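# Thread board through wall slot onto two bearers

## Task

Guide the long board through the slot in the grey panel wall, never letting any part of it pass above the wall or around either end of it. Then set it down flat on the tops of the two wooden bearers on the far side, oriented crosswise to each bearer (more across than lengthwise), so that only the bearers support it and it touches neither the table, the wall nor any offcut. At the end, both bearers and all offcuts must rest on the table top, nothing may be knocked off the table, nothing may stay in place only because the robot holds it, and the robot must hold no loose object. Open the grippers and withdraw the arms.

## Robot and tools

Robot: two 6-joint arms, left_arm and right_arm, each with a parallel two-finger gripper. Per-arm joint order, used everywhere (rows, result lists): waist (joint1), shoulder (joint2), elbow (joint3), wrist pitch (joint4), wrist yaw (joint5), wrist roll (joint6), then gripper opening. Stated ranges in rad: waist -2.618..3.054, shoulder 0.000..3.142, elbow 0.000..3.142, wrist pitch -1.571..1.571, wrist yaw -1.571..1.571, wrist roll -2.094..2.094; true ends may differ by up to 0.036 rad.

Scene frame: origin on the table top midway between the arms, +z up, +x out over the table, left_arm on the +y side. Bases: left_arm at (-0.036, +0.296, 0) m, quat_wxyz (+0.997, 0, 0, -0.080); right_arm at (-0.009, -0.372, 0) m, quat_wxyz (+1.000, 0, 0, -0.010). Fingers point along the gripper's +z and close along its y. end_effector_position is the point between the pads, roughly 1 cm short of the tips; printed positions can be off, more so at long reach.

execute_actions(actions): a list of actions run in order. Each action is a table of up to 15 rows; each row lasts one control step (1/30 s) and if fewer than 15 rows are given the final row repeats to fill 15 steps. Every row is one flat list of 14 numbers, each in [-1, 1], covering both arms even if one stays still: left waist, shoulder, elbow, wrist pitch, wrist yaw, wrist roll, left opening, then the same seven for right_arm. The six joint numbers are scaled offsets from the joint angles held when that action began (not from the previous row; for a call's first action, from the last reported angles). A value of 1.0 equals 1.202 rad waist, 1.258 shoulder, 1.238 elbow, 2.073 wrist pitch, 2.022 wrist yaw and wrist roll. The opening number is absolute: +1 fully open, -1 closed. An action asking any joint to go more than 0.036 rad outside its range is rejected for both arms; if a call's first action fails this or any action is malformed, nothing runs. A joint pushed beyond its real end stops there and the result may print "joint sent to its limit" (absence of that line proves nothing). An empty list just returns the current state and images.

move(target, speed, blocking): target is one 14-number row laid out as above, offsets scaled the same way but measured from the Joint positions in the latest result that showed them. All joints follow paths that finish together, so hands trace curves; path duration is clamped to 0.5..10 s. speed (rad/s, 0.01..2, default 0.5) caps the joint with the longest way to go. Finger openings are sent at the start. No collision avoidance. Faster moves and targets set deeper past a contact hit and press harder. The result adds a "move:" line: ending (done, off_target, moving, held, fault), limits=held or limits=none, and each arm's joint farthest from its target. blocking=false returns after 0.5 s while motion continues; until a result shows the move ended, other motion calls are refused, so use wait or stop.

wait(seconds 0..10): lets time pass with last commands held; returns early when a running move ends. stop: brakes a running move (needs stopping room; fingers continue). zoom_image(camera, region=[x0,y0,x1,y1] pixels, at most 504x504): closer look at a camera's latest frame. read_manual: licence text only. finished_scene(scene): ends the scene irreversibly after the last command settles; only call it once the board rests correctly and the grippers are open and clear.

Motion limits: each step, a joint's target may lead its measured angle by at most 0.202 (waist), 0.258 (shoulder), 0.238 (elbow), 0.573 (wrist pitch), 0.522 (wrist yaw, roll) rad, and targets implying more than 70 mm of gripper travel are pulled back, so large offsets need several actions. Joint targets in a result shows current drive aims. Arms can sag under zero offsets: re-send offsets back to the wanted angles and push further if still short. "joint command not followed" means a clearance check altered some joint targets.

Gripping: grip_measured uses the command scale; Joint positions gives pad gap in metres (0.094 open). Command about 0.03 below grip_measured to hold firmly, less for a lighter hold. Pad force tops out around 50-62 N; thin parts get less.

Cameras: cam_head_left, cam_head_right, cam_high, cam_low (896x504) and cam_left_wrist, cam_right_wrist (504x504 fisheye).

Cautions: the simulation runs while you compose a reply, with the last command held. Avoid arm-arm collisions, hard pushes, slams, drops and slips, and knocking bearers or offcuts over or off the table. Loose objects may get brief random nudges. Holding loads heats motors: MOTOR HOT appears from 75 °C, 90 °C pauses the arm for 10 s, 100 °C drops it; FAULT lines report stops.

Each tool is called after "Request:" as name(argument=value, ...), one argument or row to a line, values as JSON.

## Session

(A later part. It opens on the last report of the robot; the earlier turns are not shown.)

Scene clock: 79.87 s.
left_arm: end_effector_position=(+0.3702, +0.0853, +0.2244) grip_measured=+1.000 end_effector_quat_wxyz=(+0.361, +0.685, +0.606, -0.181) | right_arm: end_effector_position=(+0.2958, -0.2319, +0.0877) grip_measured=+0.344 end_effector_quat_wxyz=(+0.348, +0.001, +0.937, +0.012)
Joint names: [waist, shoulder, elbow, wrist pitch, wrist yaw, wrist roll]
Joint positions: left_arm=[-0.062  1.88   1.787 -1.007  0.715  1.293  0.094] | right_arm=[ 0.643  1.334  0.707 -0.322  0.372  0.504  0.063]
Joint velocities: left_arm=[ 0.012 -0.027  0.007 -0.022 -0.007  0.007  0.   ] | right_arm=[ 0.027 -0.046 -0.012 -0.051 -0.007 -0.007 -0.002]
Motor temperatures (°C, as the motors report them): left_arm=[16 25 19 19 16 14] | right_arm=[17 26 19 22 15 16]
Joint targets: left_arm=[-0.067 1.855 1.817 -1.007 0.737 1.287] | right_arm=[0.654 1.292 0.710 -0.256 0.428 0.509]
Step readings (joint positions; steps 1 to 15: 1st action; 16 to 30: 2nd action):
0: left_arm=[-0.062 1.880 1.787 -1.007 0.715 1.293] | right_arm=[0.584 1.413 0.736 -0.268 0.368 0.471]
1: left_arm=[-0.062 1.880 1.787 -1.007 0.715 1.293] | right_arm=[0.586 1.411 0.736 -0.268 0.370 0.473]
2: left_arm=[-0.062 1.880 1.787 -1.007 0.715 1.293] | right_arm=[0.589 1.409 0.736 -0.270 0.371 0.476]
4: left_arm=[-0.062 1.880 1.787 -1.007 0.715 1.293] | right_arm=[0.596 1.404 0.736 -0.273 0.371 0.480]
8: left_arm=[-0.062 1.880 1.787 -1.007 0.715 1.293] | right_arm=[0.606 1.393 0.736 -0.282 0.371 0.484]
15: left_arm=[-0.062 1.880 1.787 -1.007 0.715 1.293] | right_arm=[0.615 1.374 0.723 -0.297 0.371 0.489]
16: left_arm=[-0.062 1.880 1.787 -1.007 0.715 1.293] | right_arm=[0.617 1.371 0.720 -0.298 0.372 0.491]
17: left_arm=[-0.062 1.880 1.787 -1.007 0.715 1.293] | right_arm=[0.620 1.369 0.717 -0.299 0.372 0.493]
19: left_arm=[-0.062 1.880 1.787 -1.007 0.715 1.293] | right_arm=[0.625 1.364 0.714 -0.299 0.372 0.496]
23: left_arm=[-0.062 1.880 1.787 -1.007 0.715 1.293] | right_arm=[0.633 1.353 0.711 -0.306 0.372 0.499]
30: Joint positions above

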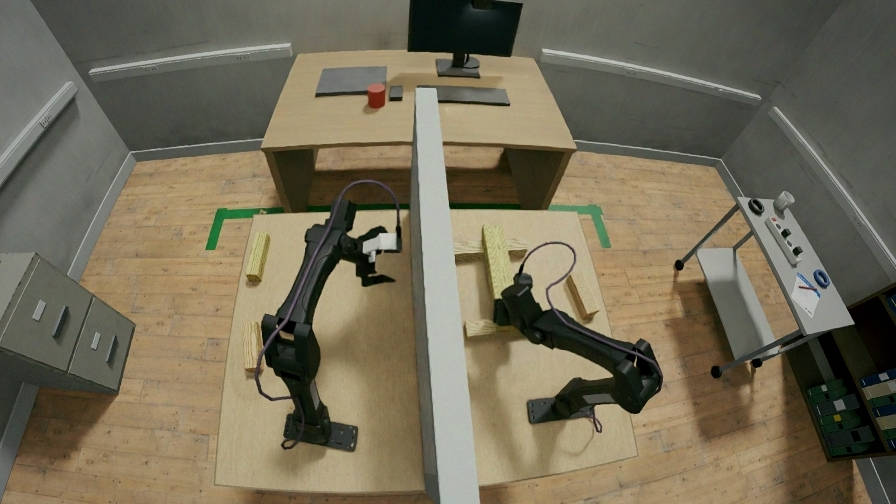

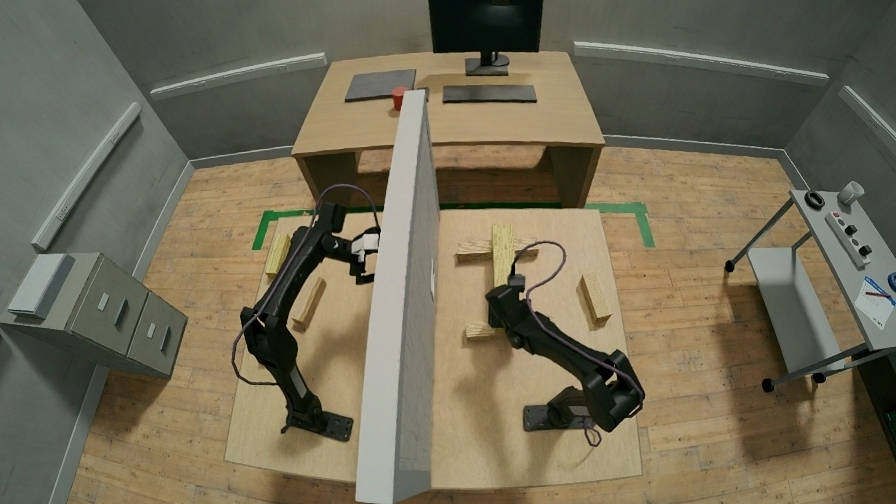

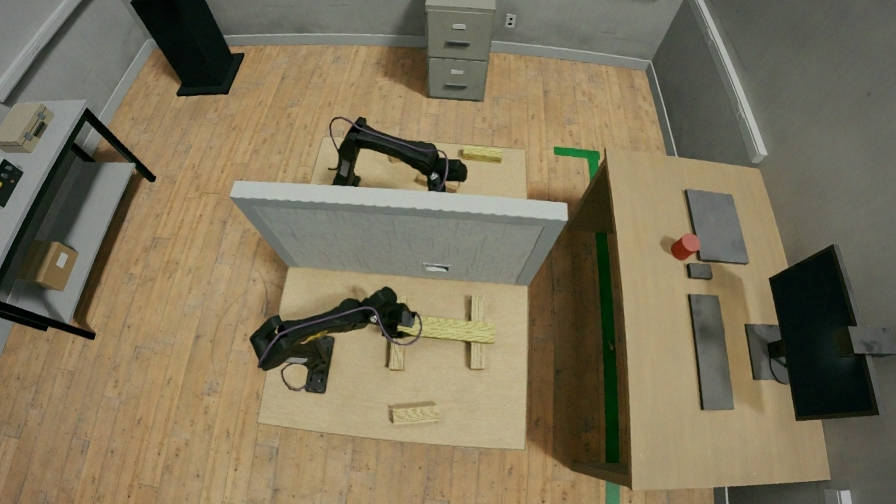

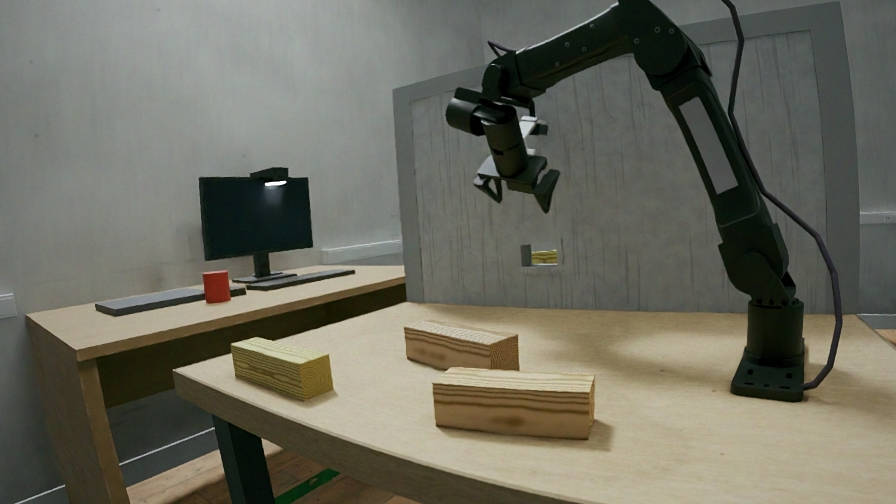

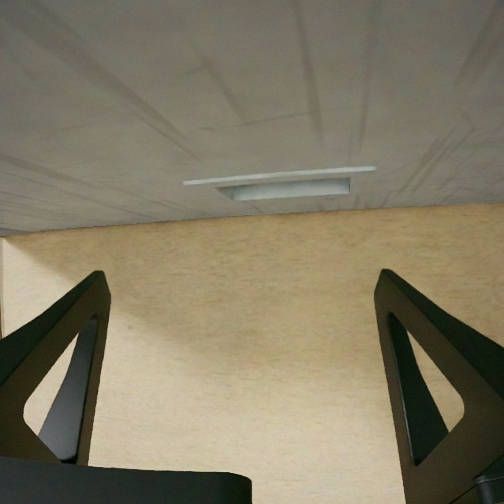

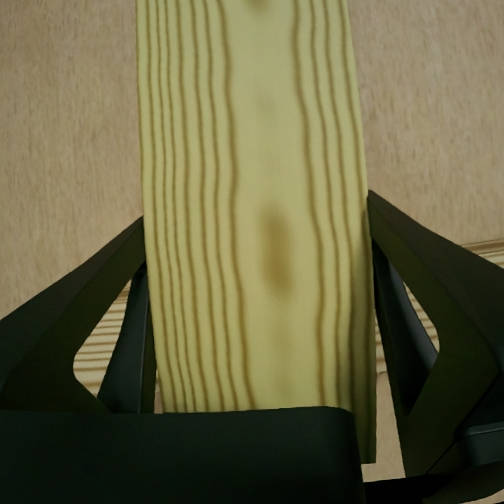

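Request:
execute_actions(
  actions=[
    [[-0.004,-0.02,0.024,0.0,0.011,-0.003,1.0,0.004,0.0006,-0.0079,0.0457,0.0223,0.002,-0.3],[-0.004,-0.02,0.024,0.0,0.011,-0.003,1.0,0.004,0.0006,-0.0079,0.0457,0.0223,0.002,-0.3],[-0.004,-0.02,0.024,0.0,0.011,-0.003,1.0,0.004,0.0006,-0.0079,0.0457,0.0223,0.002,-0.3],[-0.004,-0.02,0.024,0.0,0.011,-0.003,1.0,0.004,0.0036,-0.0126,0.0504,0.0223,0.002,-0.3],[-0.004,-0.02,0.024,0.0,0.011,-0.003,1.0,0.004,0.0036,-0.0126,0.0504,0.0223,0.002,-0.3],[-0.004,-0.02,0.024,0.0,0.011,-0.003,1.0,0.004,0.0036,-0.0126,0.0504,0.0223,0.002,-0.3],[-0.004,-0.02,0.024,0.0,0.011,-0.003,1.0,0.004,0.0067,-0.0172,0.0550,0.0223,0.002,-0.3],[-0.004,-0.02,0.024,0.0,0.011,-0.003,1.0,0.004,0.0067,-0.0172,0.0550,0.0223,0.002,-0.3],[-0.004,-0.02,0.024,0.0,0.011,-0.003,1.0,0.004,0.0067,-0.0172,0.0550,0.0223,0.002,-0.3],[-0.004,-0.02,0.024,0.0,0.011,-0.003,1.0,0.004,0.0097,-0.0219,0.0597,0.0223,0.002,-0.3],[-0.004,-0.02,0.024,0.0,0.011,-0.003,1.0,0.004,0.0097,-0.0219,0.0597,0.0223,0.002,-0.3],[-0.004,-0.02,0.024,0.0,0.011,-0.003,1.0,0.004,0.0097,-0.0219,0.0597,0.0223,0.002,-0.3],[-0.004,-0.02,0.024,0.0,0.011,-0.003,1.0,0.004,0.0127,-0.0266,0.0644,0.0223,0.002,-0.3]],
    [[-0.004,-0.02,0.024,0.0,0.011,-0.003,1.0,0.0,0.0006,-0.0079,0.0457,0.0223,0.0,-0.3],[-0.004,-0.02,0.024,0.0,0.011,-0.003,1.0,0.0,0.0006,-0.0079,0.0457,0.0223,0.0,-0.3],[-0.004,-0.02,0.024,0.0,0.011,-0.003,1.0,0.0,0.0006,-0.0079,0.0457,0.0223,0.0,-0.3],[-0.004,-0.02,0.024,0.0,0.011,-0.003,1.0,0.0,0.0036,-0.0126,0.0504,0.0223,0.0,-0.3],[-0.004,-0.02,0.024,0.0,0.011,-0.003,1.0,0.0,0.0036,-0.0126,0.0504,0.0223,0.0,-0.3],[-0.004,-0.02,0.024,0.0,0.011,-0.003,1.0,0.0,0.0036,-0.0126,0.0504,0.0223,0.0,-0.3],[-0.004,-0.02,0.024,0.0,0.011,-0.003,1.0,0.0,0.0067,-0.0172,0.0550,0.0223,0.0,-0.3],[-0.004,-0.02,0.024,0.0,0.011,-0.003,1.0,0.0,0.0067,-0.0172,0.0550,0.0223,0.0,-0.3],[-0.004,-0.02,0.024,0.0,0.011,-0.003,1.0,0.0,0.0067,-0.0172,0.0550,0.0223,0.0,-0.3],[-0.004,-0.02,0.024,0.0,0.011,-0.003,1.0,0.0,0.0097,-0.0219,0.0597,0.0223,0.0,-0.3],[-0.004,-0.02,0.024,0.0,0.011,-0.003,1.0,0.0,0.0097,-0.0219,0.0597,0.0223,0.0,-0.3],[-0.004,-0.02,0.024,0.0,0.011,-0.003,1.0,0.0,0.0097,-0.0219,0.0597,0.0223,0.0,-0.3],[-0.004,-0.02,0.024,0.0,0.011,-0.003,1.0,0.0,0.0127,-0.0266,0.0644,0.0223,0.0,-0.3]],
  ],
)

Scene clock: 81.50 s.
left_arm: end_effector_position=(+0.3702, +0.0853, +0.2244) grip_measured=+1.000 end_effector_quat_wxyz=(+0.361, +0.685, +0.606, -0.181) | right_arm: end_effector_position=(+0.3001, -0.2304, +0.0744) grip_measured=+0.344 end_effector_quat_wxyz=(+0.362, +0.006, +0.932, +0.016)
Joint names: [waist, shoulder, elbow, wrist pitch, wrist yaw, wrist roll]
Joint positions: left_arm=[-0.062  1.88   1.787 -1.007  0.715  1.293  0.094] | right_arm=[ 0.645  1.366  0.651 -0.205  0.383  0.506  0.063]
Joint velocities: left_arm=[-0.002  0.017 -0.007 -0.037 -0.037  0.051  0.   ] | right_arm=[ 0.012  0.027 -0.027 -0.022 -0.007 -0.007 -0.001]
Motor temperatures (°C, as the motors report them): left_arm=[16 25 19 19 16 14] | right_arm=[17 26 18 22 15 16]
Joint targets: left_arm=[-0.067 1.855 1.817 -1.007 0.737 1.287] | right_arm=[0.645 1.367 0.645 -0.134 0.421 0.506]
Step readings (joint positions; steps 1 to 15: 1st action; 16 to 30: 2nd action):
0: left_arm=[-0.062 1.880 1.787 -1.007 0.715 1.293] | right_arm=[0.645 1.332 0.706 -0.330 0.372 0.506]
1: left_arm=[-0.062 1.880 1.787 -1.007 0.715 1.293] | right_arm=[0.645 1.333 0.704 -0.327 0.372 0.506]
2: left_arm=[-0.062 1.880 1.787 -1.007 0.715 1.293] | right_arm=[0.645 1.334 0.702 -0.322 0.372 0.506]
4: left_arm=[-0.062 1.880 1.787 -1.007 0.715 1.293] | right_arm=[0.645 1.339 0.696 -0.314 0.372 0.506]
8: left_arm=[-0.062 1.880 1.787 -1.007 0.715 1.293] | right_arm=[0.645 1.343 0.690 -0.295 0.374 0.506]
15: left_arm=[-0.062 1.880 1.787 -1.007 0.715 1.293] | right_arm=[0.645 1.351 0.678 -0.267 0.376 0.506]
16: left_arm=[-0.062 1.880 1.787 -1.007 0.715 1.293] | right_arm=[0.645 1.352 0.676 -0.262 0.376 0.506]
17: left_arm=[-0.062 1.880 1.787 -1.007 0.715 1.293] | right_arm=[0.645 1.352 0.674 -0.257 0.377 0.506]
19: left_arm=[-0.062 1.880 1.787 -1.007 0.715 1.293] | right_arm=[0.645 1.354 0.670 -0.250 0.378 0.506]
23: left_arm=[-0.062 1.880 1.787 -1.007 0.715 1.293] | right_arm=[0.645 1.358 0.663 -0.233 0.380 0.506]
30: Joint positions above

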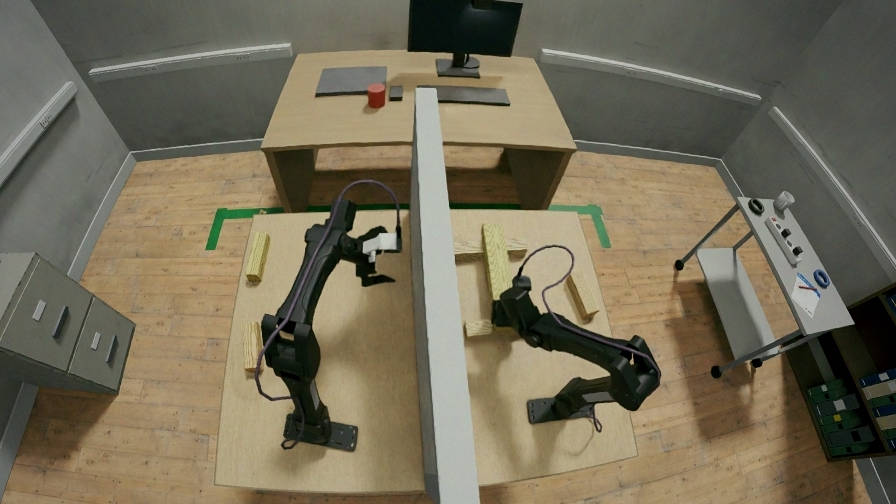

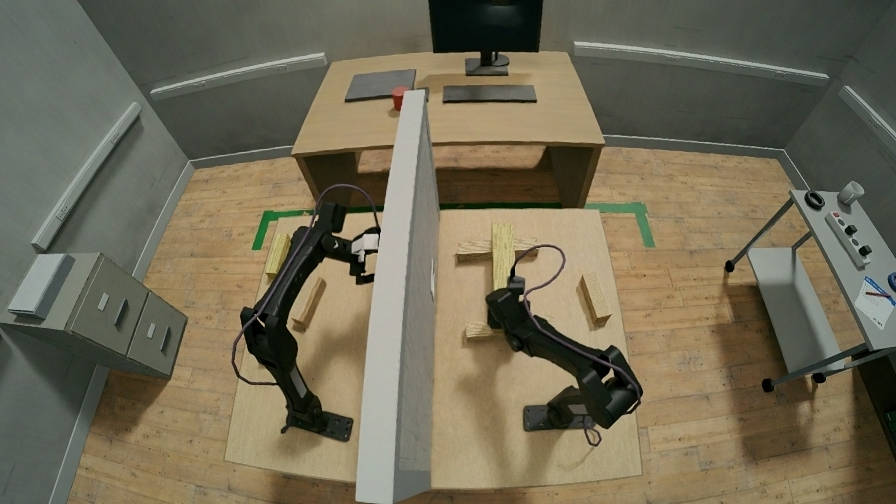

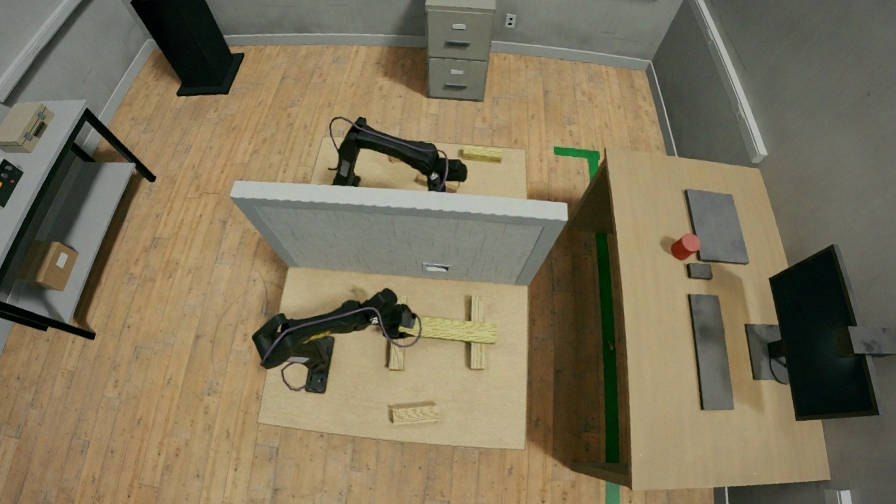

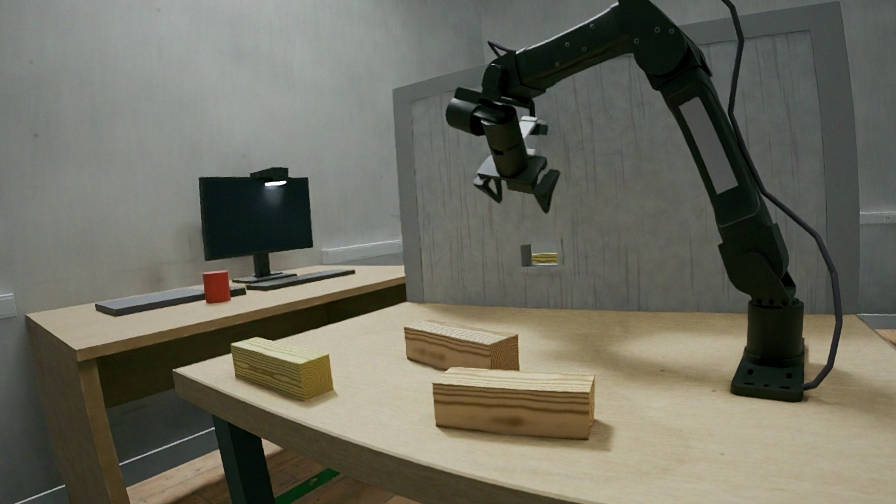

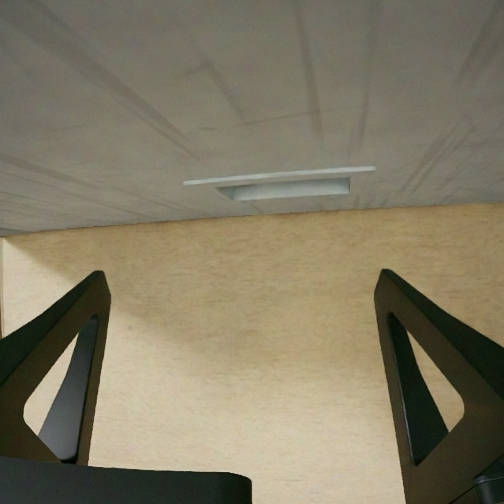

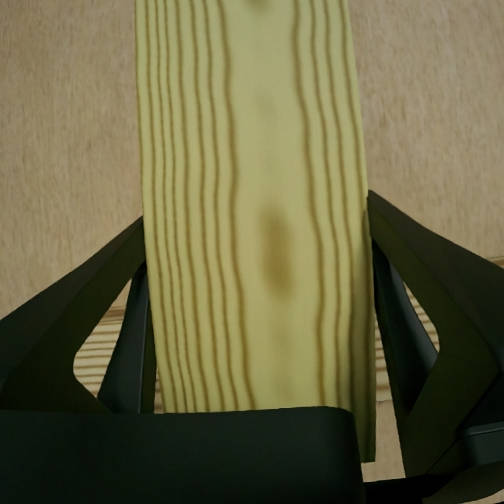

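Request:
zoom_image(
  camera="cam_head_left",
  region=[440, 210, 600, 350],
)

Request:
zoom_image(
  camera="cam_high",
  region=[350, 280, 530, 390],
)

Region (440, 210, 600, 350) of cam_head_left's 896x504 image, scaled by 3.150, with more detail than that image has; it fills the top 441 rows of this view, and the rest is white.

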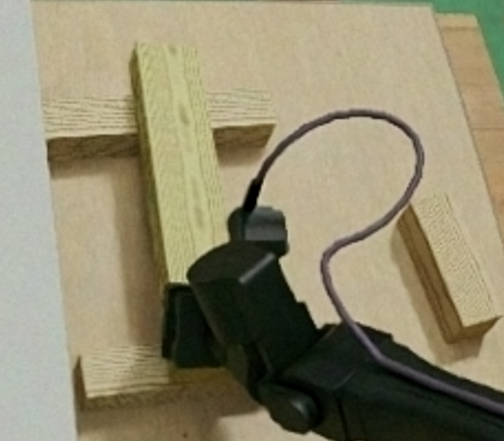

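Region (350, 280, 530, 390) of cam_high's 896x504 image, scaled by 2.800, with more detail than that image has.

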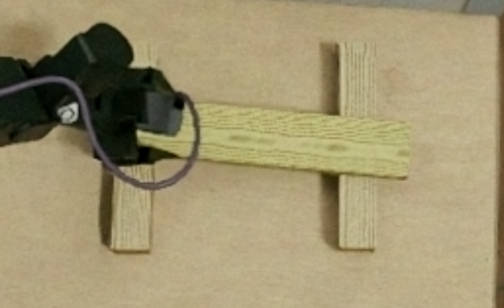

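Request:
execute_actions(
  actions=[],
)

Scene clock: 81.93 s.
left_arm: end_effector_position=(+0.3702, +0.0853, +0.2244) grip_measured=+1.000 end_effector_quat_wxyz=(+0.361, +0.685, +0.606, -0.181) | right_arm: end_effector_position=(+0.3006, -0.2303, +0.0742) grip_measured=+0.344 end_effector_quat_wxyz=(+0.363, +0.006, +0.932, +0.016)
Joint names: [waist, shoulder, elbow, wrist pitch, wrist yaw, wrist roll]
Joint positions: left_arm=[-0.062  1.88   1.787 -1.007  0.715  1.293  0.094] | right_arm=[ 0.645  1.367  0.649 -0.198  0.384  0.506  0.063]
Joint velocities: left_arm=[-0.007 -0.002 -0.002 -0.037 -0.007 -0.007  0.   ] | right_arm=[-0.012  0.007  0.002  0.037 -0.037  0.007  0.   ]
Motor temperatures (°C, as the motors report them): left_arm=[16 25 19 19 16 14] | right_arm=[17 26 18 22 15 16]
Joint targets: left_arm=[-0.067 1.855 1.817 -1.007 0.737 1.287] | right_arm=[0.645 1.367 0.645 -0.134 0.421 0.506]

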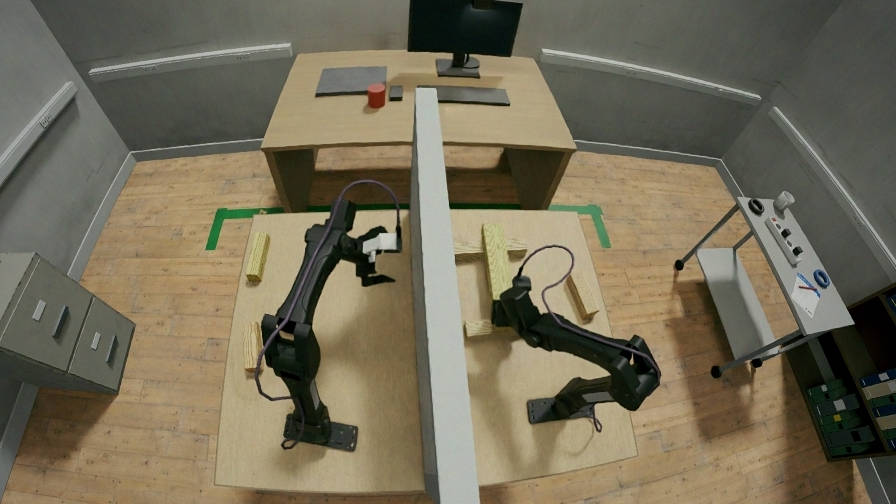

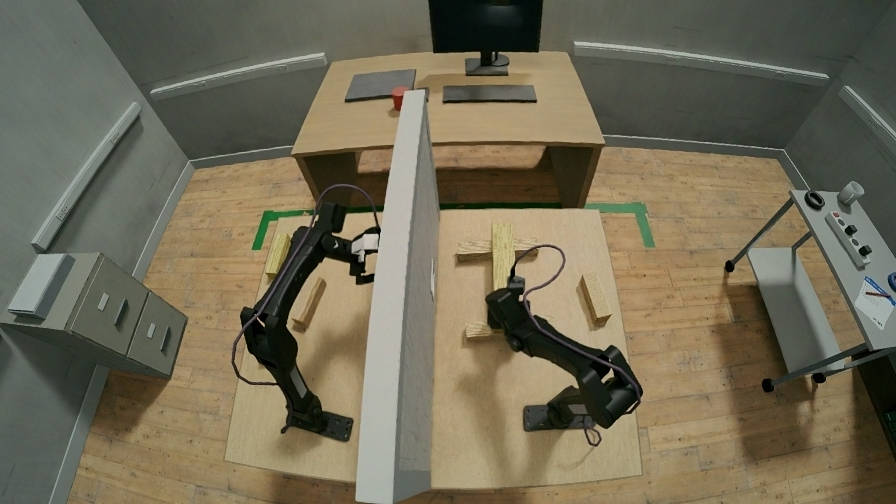

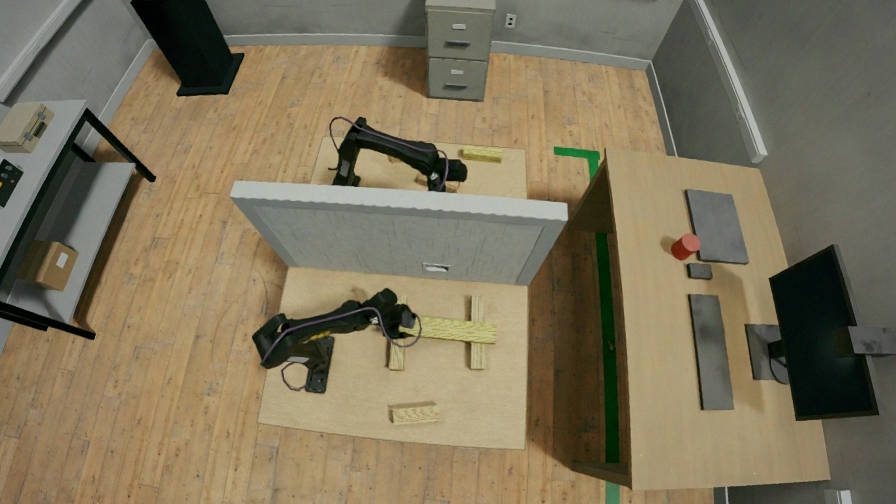

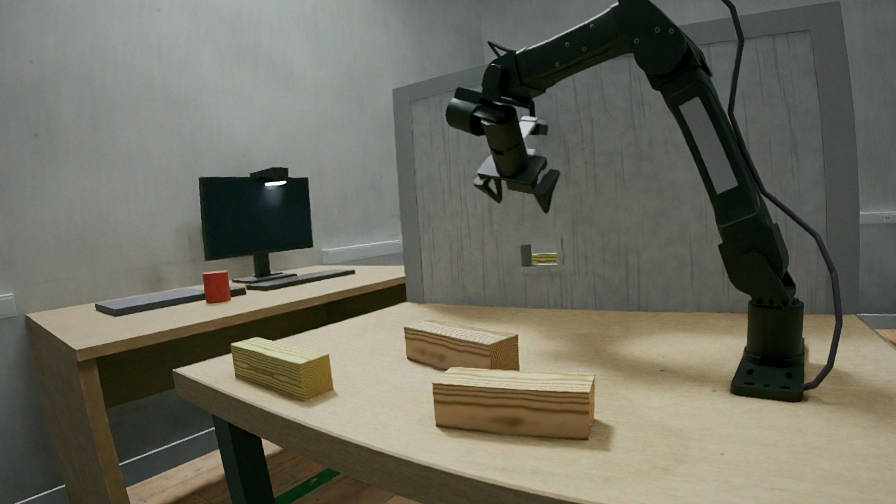

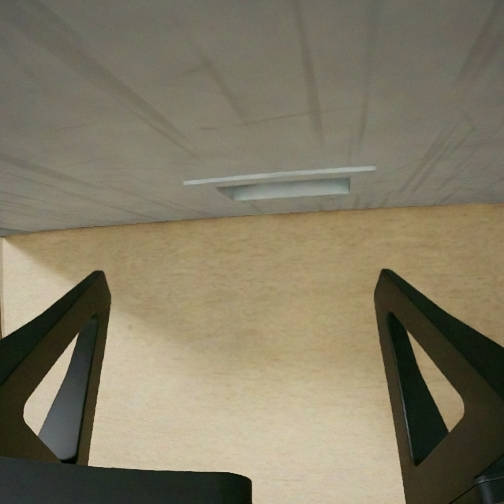

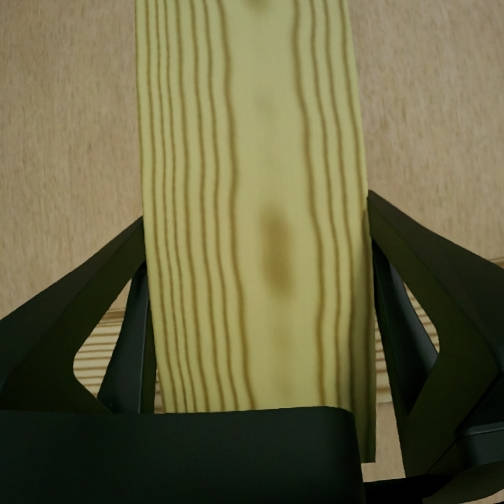

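Request:
zoom_image(
  camera="cam_high",
  region=[340, 270, 540, 390],
)

Request:
zoom_image(
  camera="cam_head_right",
  region=[430, 200, 630, 360],
)

Region (340, 270, 540, 390) of cam_high's 896x504 image, scaled by 2.520, with more detail than that image has; it fills the top 302 rows of this view, and the rest is white.

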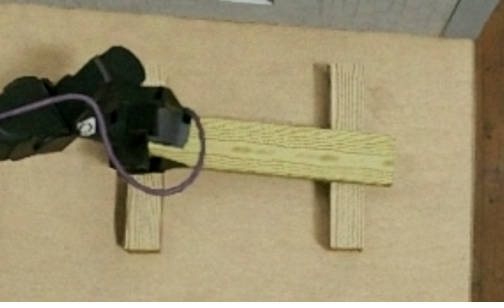

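Region (430, 200, 630, 360) of cam_head_right's 896x504 image, scaled by 2.520, with more detail than that image has; it fills the top 403 rows of this view, and the rest is white.

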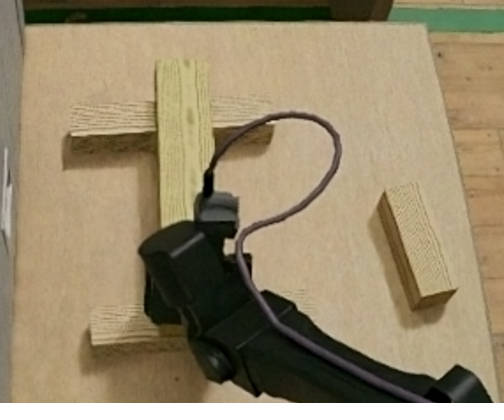

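Request:
move(
  target=[-0.004,-0.02,0.024,0.0,0.011,-0.003,1.0, 0.0,0.0076,-0.015,0.0425,0.018,0.0,-0.3],
  speed=0.1,
)

Scene clock: 83.60 s.
left_arm: end_effector_position=(+0.3703, +0.0854, +0.2243) grip_measured=+1.000 end_effector_quat_wxyz=(+0.361, +0.686, +0.606, -0.181) | right_arm: end_effector_position=(+0.3019, -0.2296, +0.0721) grip_measured=+0.344 end_effector_quat_wxyz=(+0.368, +0.008, +0.930, +0.019)
Joint names: [waist, shoulder, elbow, wrist pitch, wrist yaw, wrist roll]
Joint positions: left_arm=[-0.062  1.88   1.787 -1.007  0.713  1.293  0.094] | right_arm=[ 0.645  1.374  0.637 -0.169  0.385  0.506  0.063]
Joint velocities: left_arm=[ 0.002 -0.027  0.012 -0.066 -0.037  0.037  0.   ] | right_arm=[-0.022  0.007  0.007  0.007  0.037 -0.037  0.   ]
Motor temperatures (°C, as the motors report them): left_arm=[16 25 19 19 16 14] | right_arm=[17 26 18 22 15 16]
Joint targets: left_arm=[-0.067 1.855 1.817 -1.007 0.737 1.287] | right_arm=[0.645 1.377 0.630 -0.110 0.420 0.506]
move: off_target (left_arm, right_arm); limits=none; left_arm: farthest joint: the elbow, 0.030 radians from its target (0.030 radians at the start); right_arm: farthest joint: the wrist pitch, 0.059 radians from its target (0.088 radians at the start)

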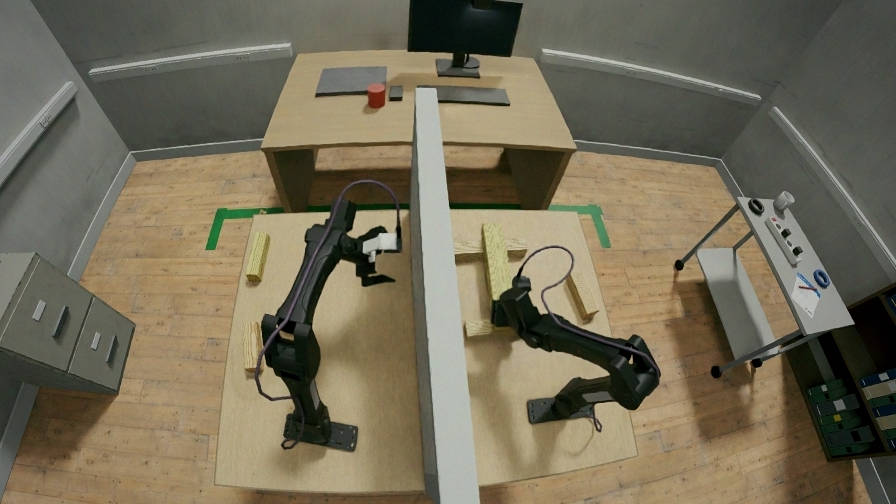

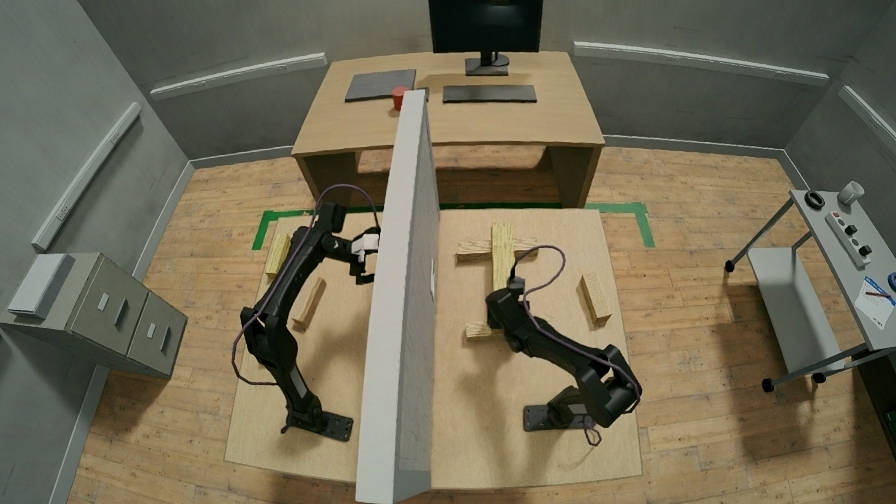

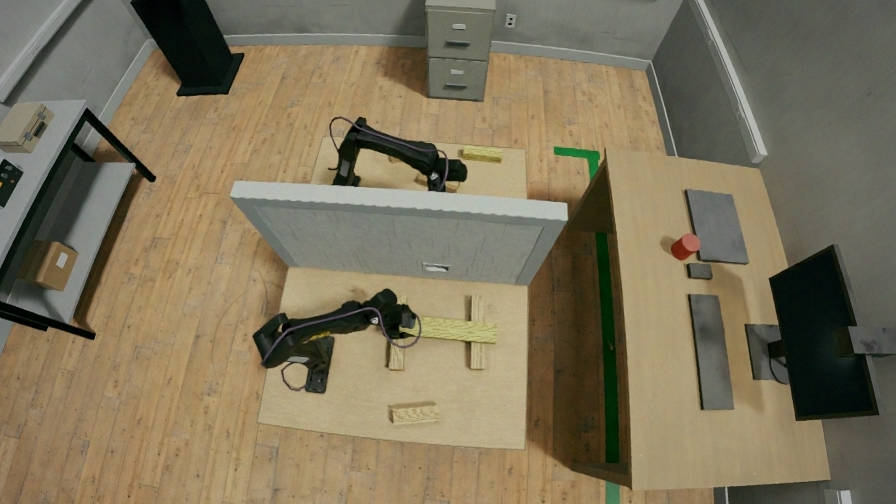

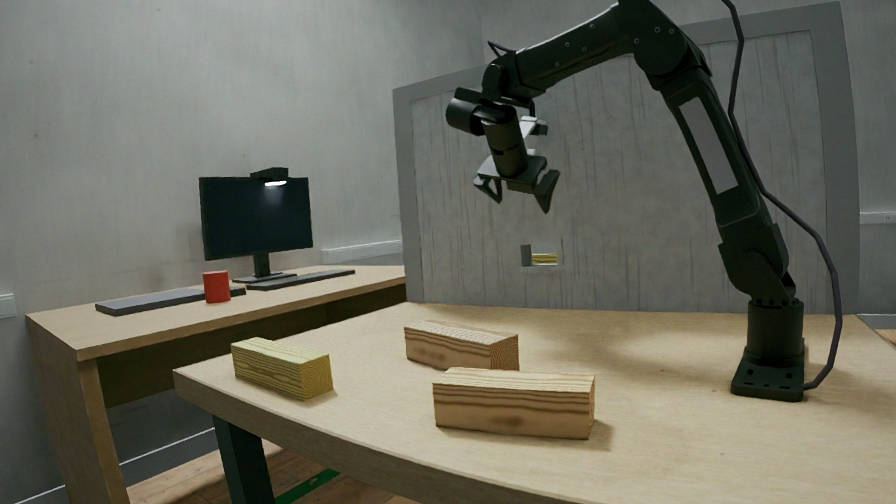

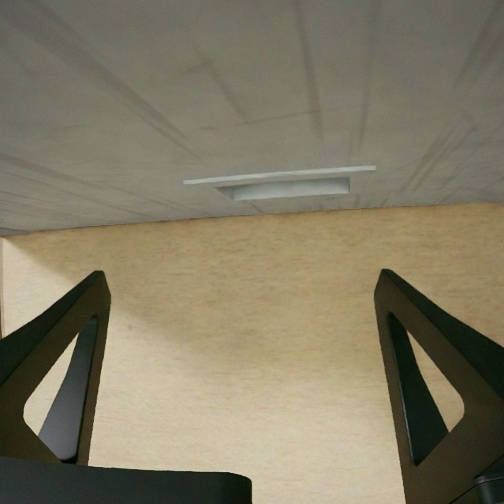

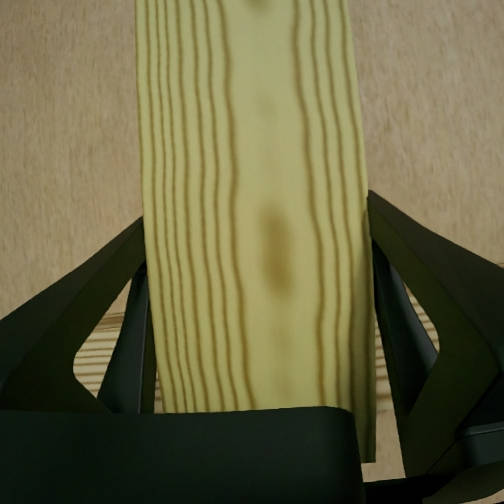

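Request:
move(
  target=[-0.004,-0.02,0.024,0.0,0.011,-0.003,1.0, 0.0,0.0,0.0,0.01,0.005,0.0,1.0],
  speed=0.1,
)

Scene clock: 84.57 s.
left_arm: end_effector_position=(+0.3703, +0.0855, +0.2242) grip_measured=+1.000 end_effector_quat_wxyz=(+0.361, +0.686, +0.606, -0.180) | right_arm: end_effector_position=(+0.3037, -0.2282, +0.0738) grip_measured=+1.000 end_effector_quat_wxyz=(+0.372, +0.009, +0.928, +0.022)
Joint names: [waist, shoulder, elbow, wrist pitch, wrist yaw, wrist roll]
Joint positions: left_arm=[-0.062  1.88   1.787 -1.007  0.713  1.293  0.094] | right_arm=[ 0.645  1.374  0.637 -0.156  0.384  0.506  0.094]
Joint velocities: left_arm=[-0.002 -0.002  0.002 -0.007  0.066  0.037  0.   ] | right_arm=[ 0.002 -0.007 -0.012 -0.007 -0.022  0.022  0.   ]
Motor temperatures (°C, as the motors report them): left_arm=[16 25 19 19 16 14] | right_arm=[17 26 18 22 15 16]
Joint targets: left_arm=[-0.067 1.855 1.817 -1.007 0.736 1.287] | right_arm=[0.645 1.374 0.637 -0.148 0.395 0.506]
move: off_target (left_arm); limits=none; left_arm: farthest joint: the elbow, 0.030 radians from its target (0.030 radians at the start); right_arm: farthest joint: the wrist yaw, 0.011 radians from its target (0.010 radians at the start)

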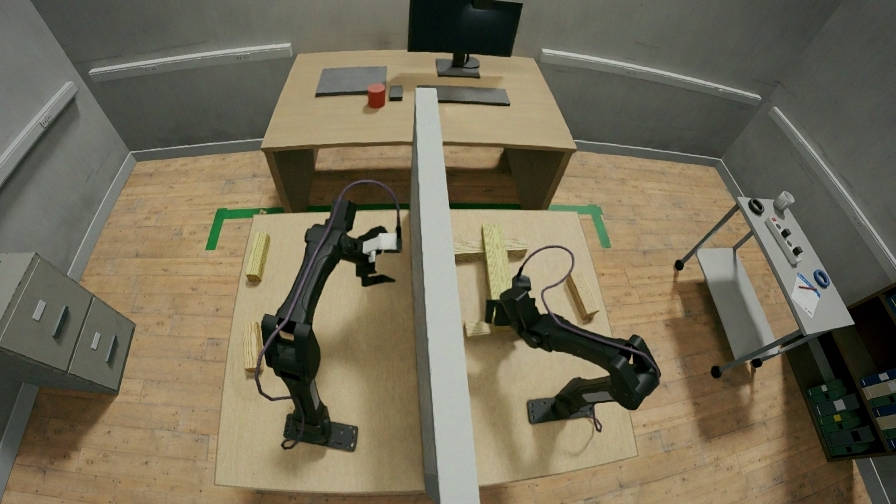

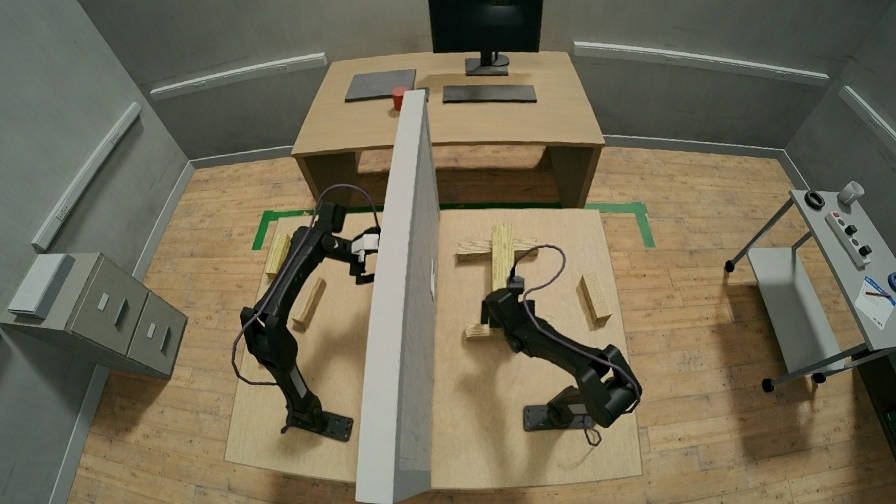

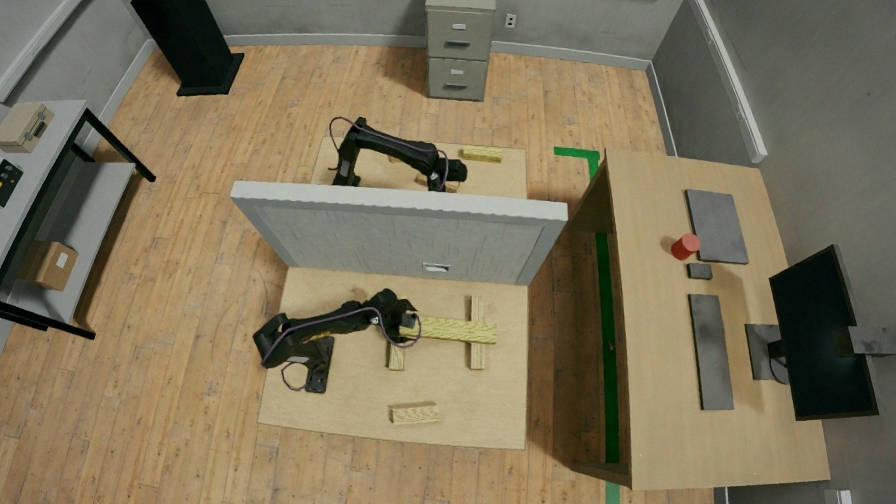

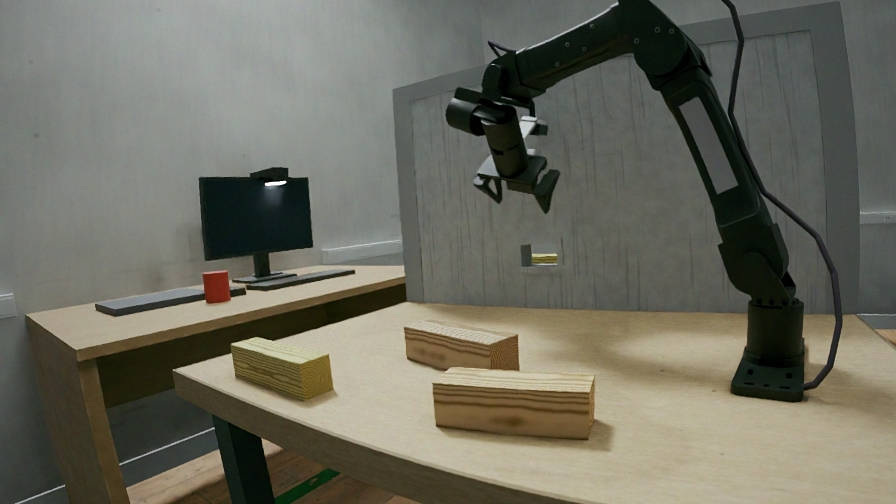

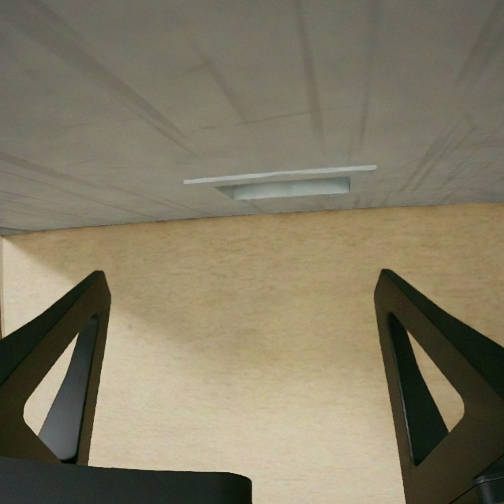

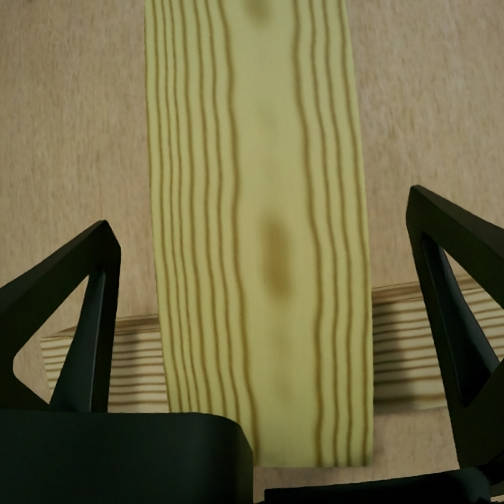

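Request:
move(
  target=[-0.004,-0.02,0.024,0.0,0.011,-0.003,1.0, 0.0,-0.151,0.234,-0.234,0.005,0.0,1.0],
  speed=0.4,
)

Scene clock: 86.67 s.
left_arm: end_effector_position=(+0.3704, +0.0856, +0.2241) grip_measured=+1.000 end_effector_quat_wxyz=(+0.361, +0.686, +0.606, -0.180) | right_arm: end_effector_position=(+0.2869, -0.2402, +0.1600) grip_measured=+1.000 end_effector_quat_wxyz=(+0.357, +0.005, +0.934, +0.012)
Joint names: [waist, shoulder, elbow, wrist pitch, wrist yaw, wrist roll]
Joint positions: left_arm=[-0.062  1.88   1.787 -1.007  0.712  1.293  0.094] | right_arm=[ 0.645  1.202  0.9   -0.629  0.384  0.506  0.094]
Joint velocities: left_arm=[ 0.022 -0.012  0.002 -0.022 -0.051 -0.022  0.   ] | right_arm=[-0.007 -0.012  0.012 -0.007 -0.037 -0.037  0.   ]
Motor temperatures (°C, as the motors report them): left_arm=[16 25 19 19 16 14] | right_arm=[17 25 18 22 15 16]
Joint targets: left_arm=[-0.067 1.855 1.817 -1.007 0.735 1.287] | right_arm=[0.645 1.184 0.927 -0.642 0.394 0.506]
move: off_target (left_arm, right_arm); limits=none; left_arm: farthest joint: the elbow, 0.030 radians from its target (0.030 radians at the start); right_arm: farthest joint: the elbow, 0.027 radians from its target (0.290 radians at the start)

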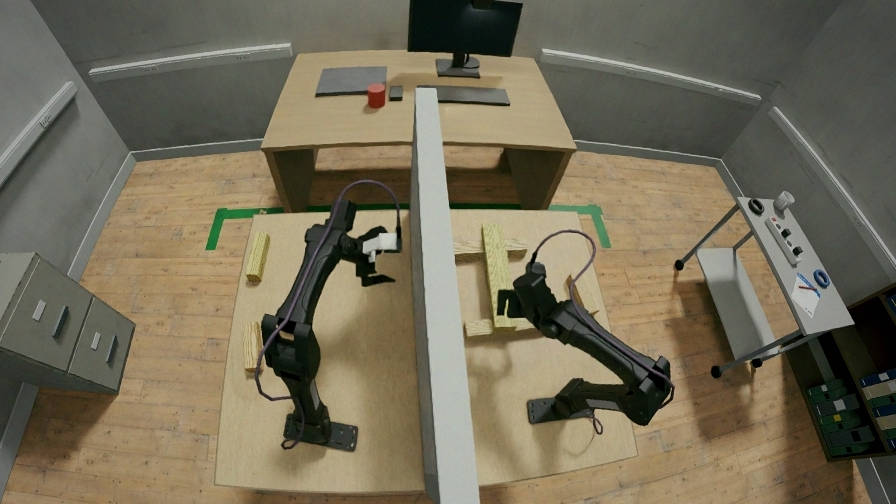

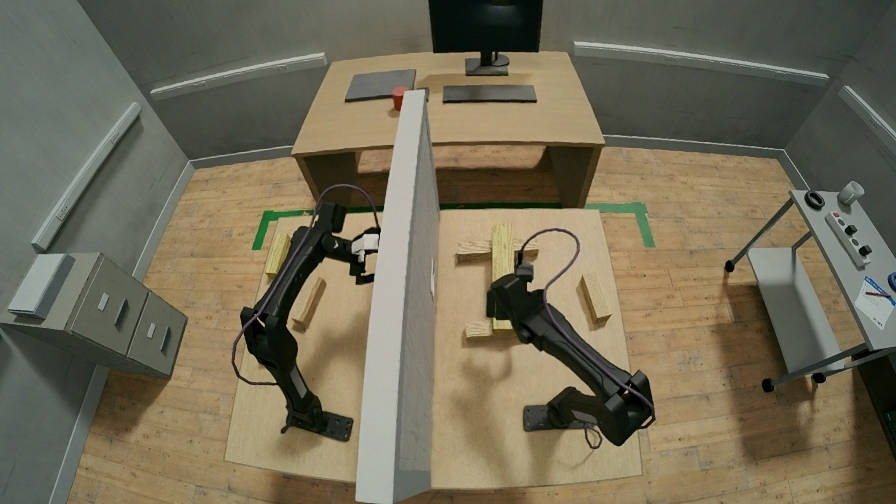

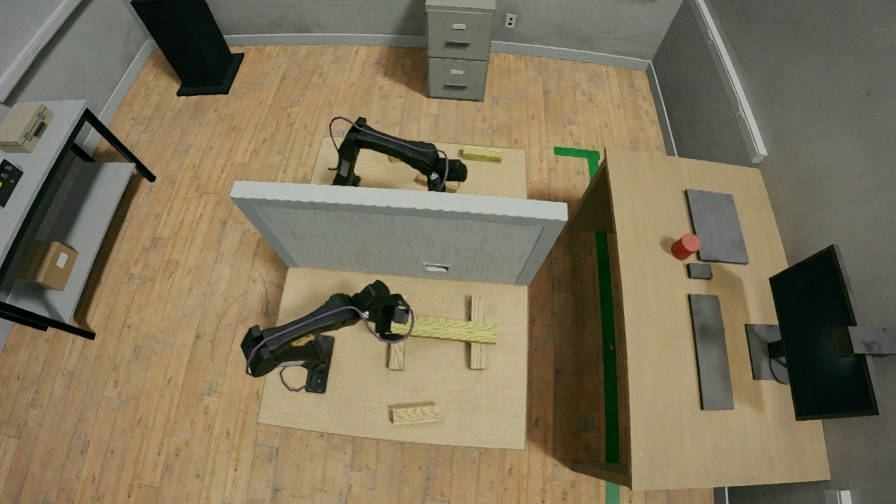

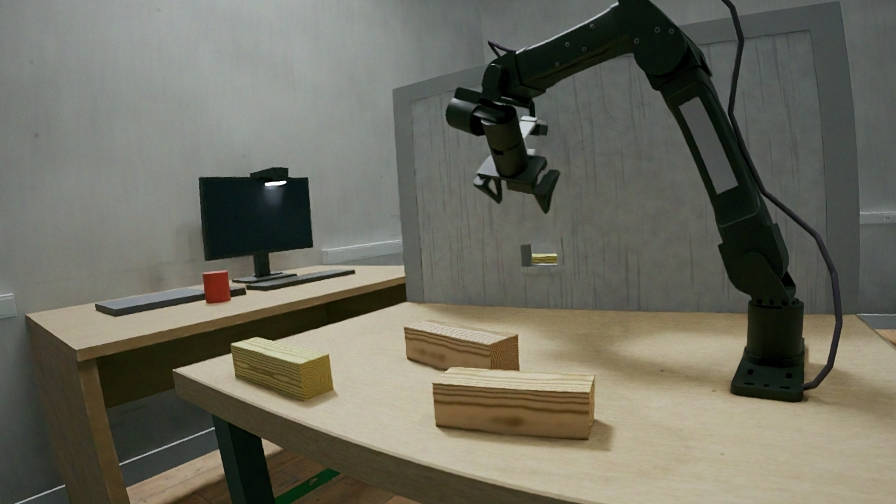

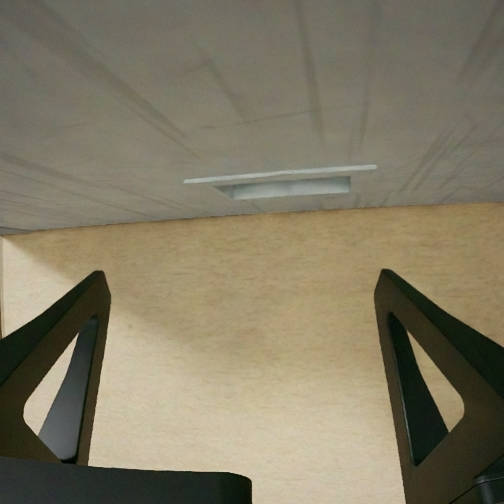

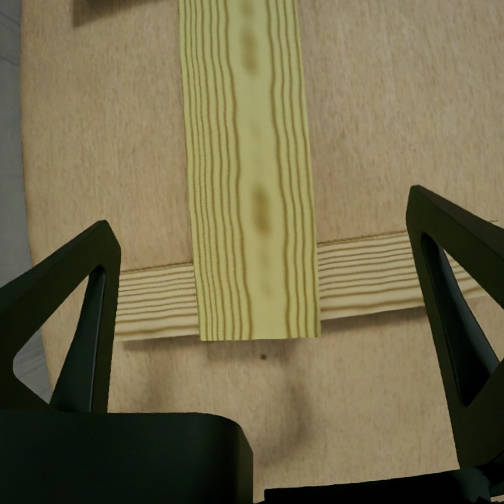

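Request:
finished_scene(
  scene=2,
)

The scene is finished: the task was done.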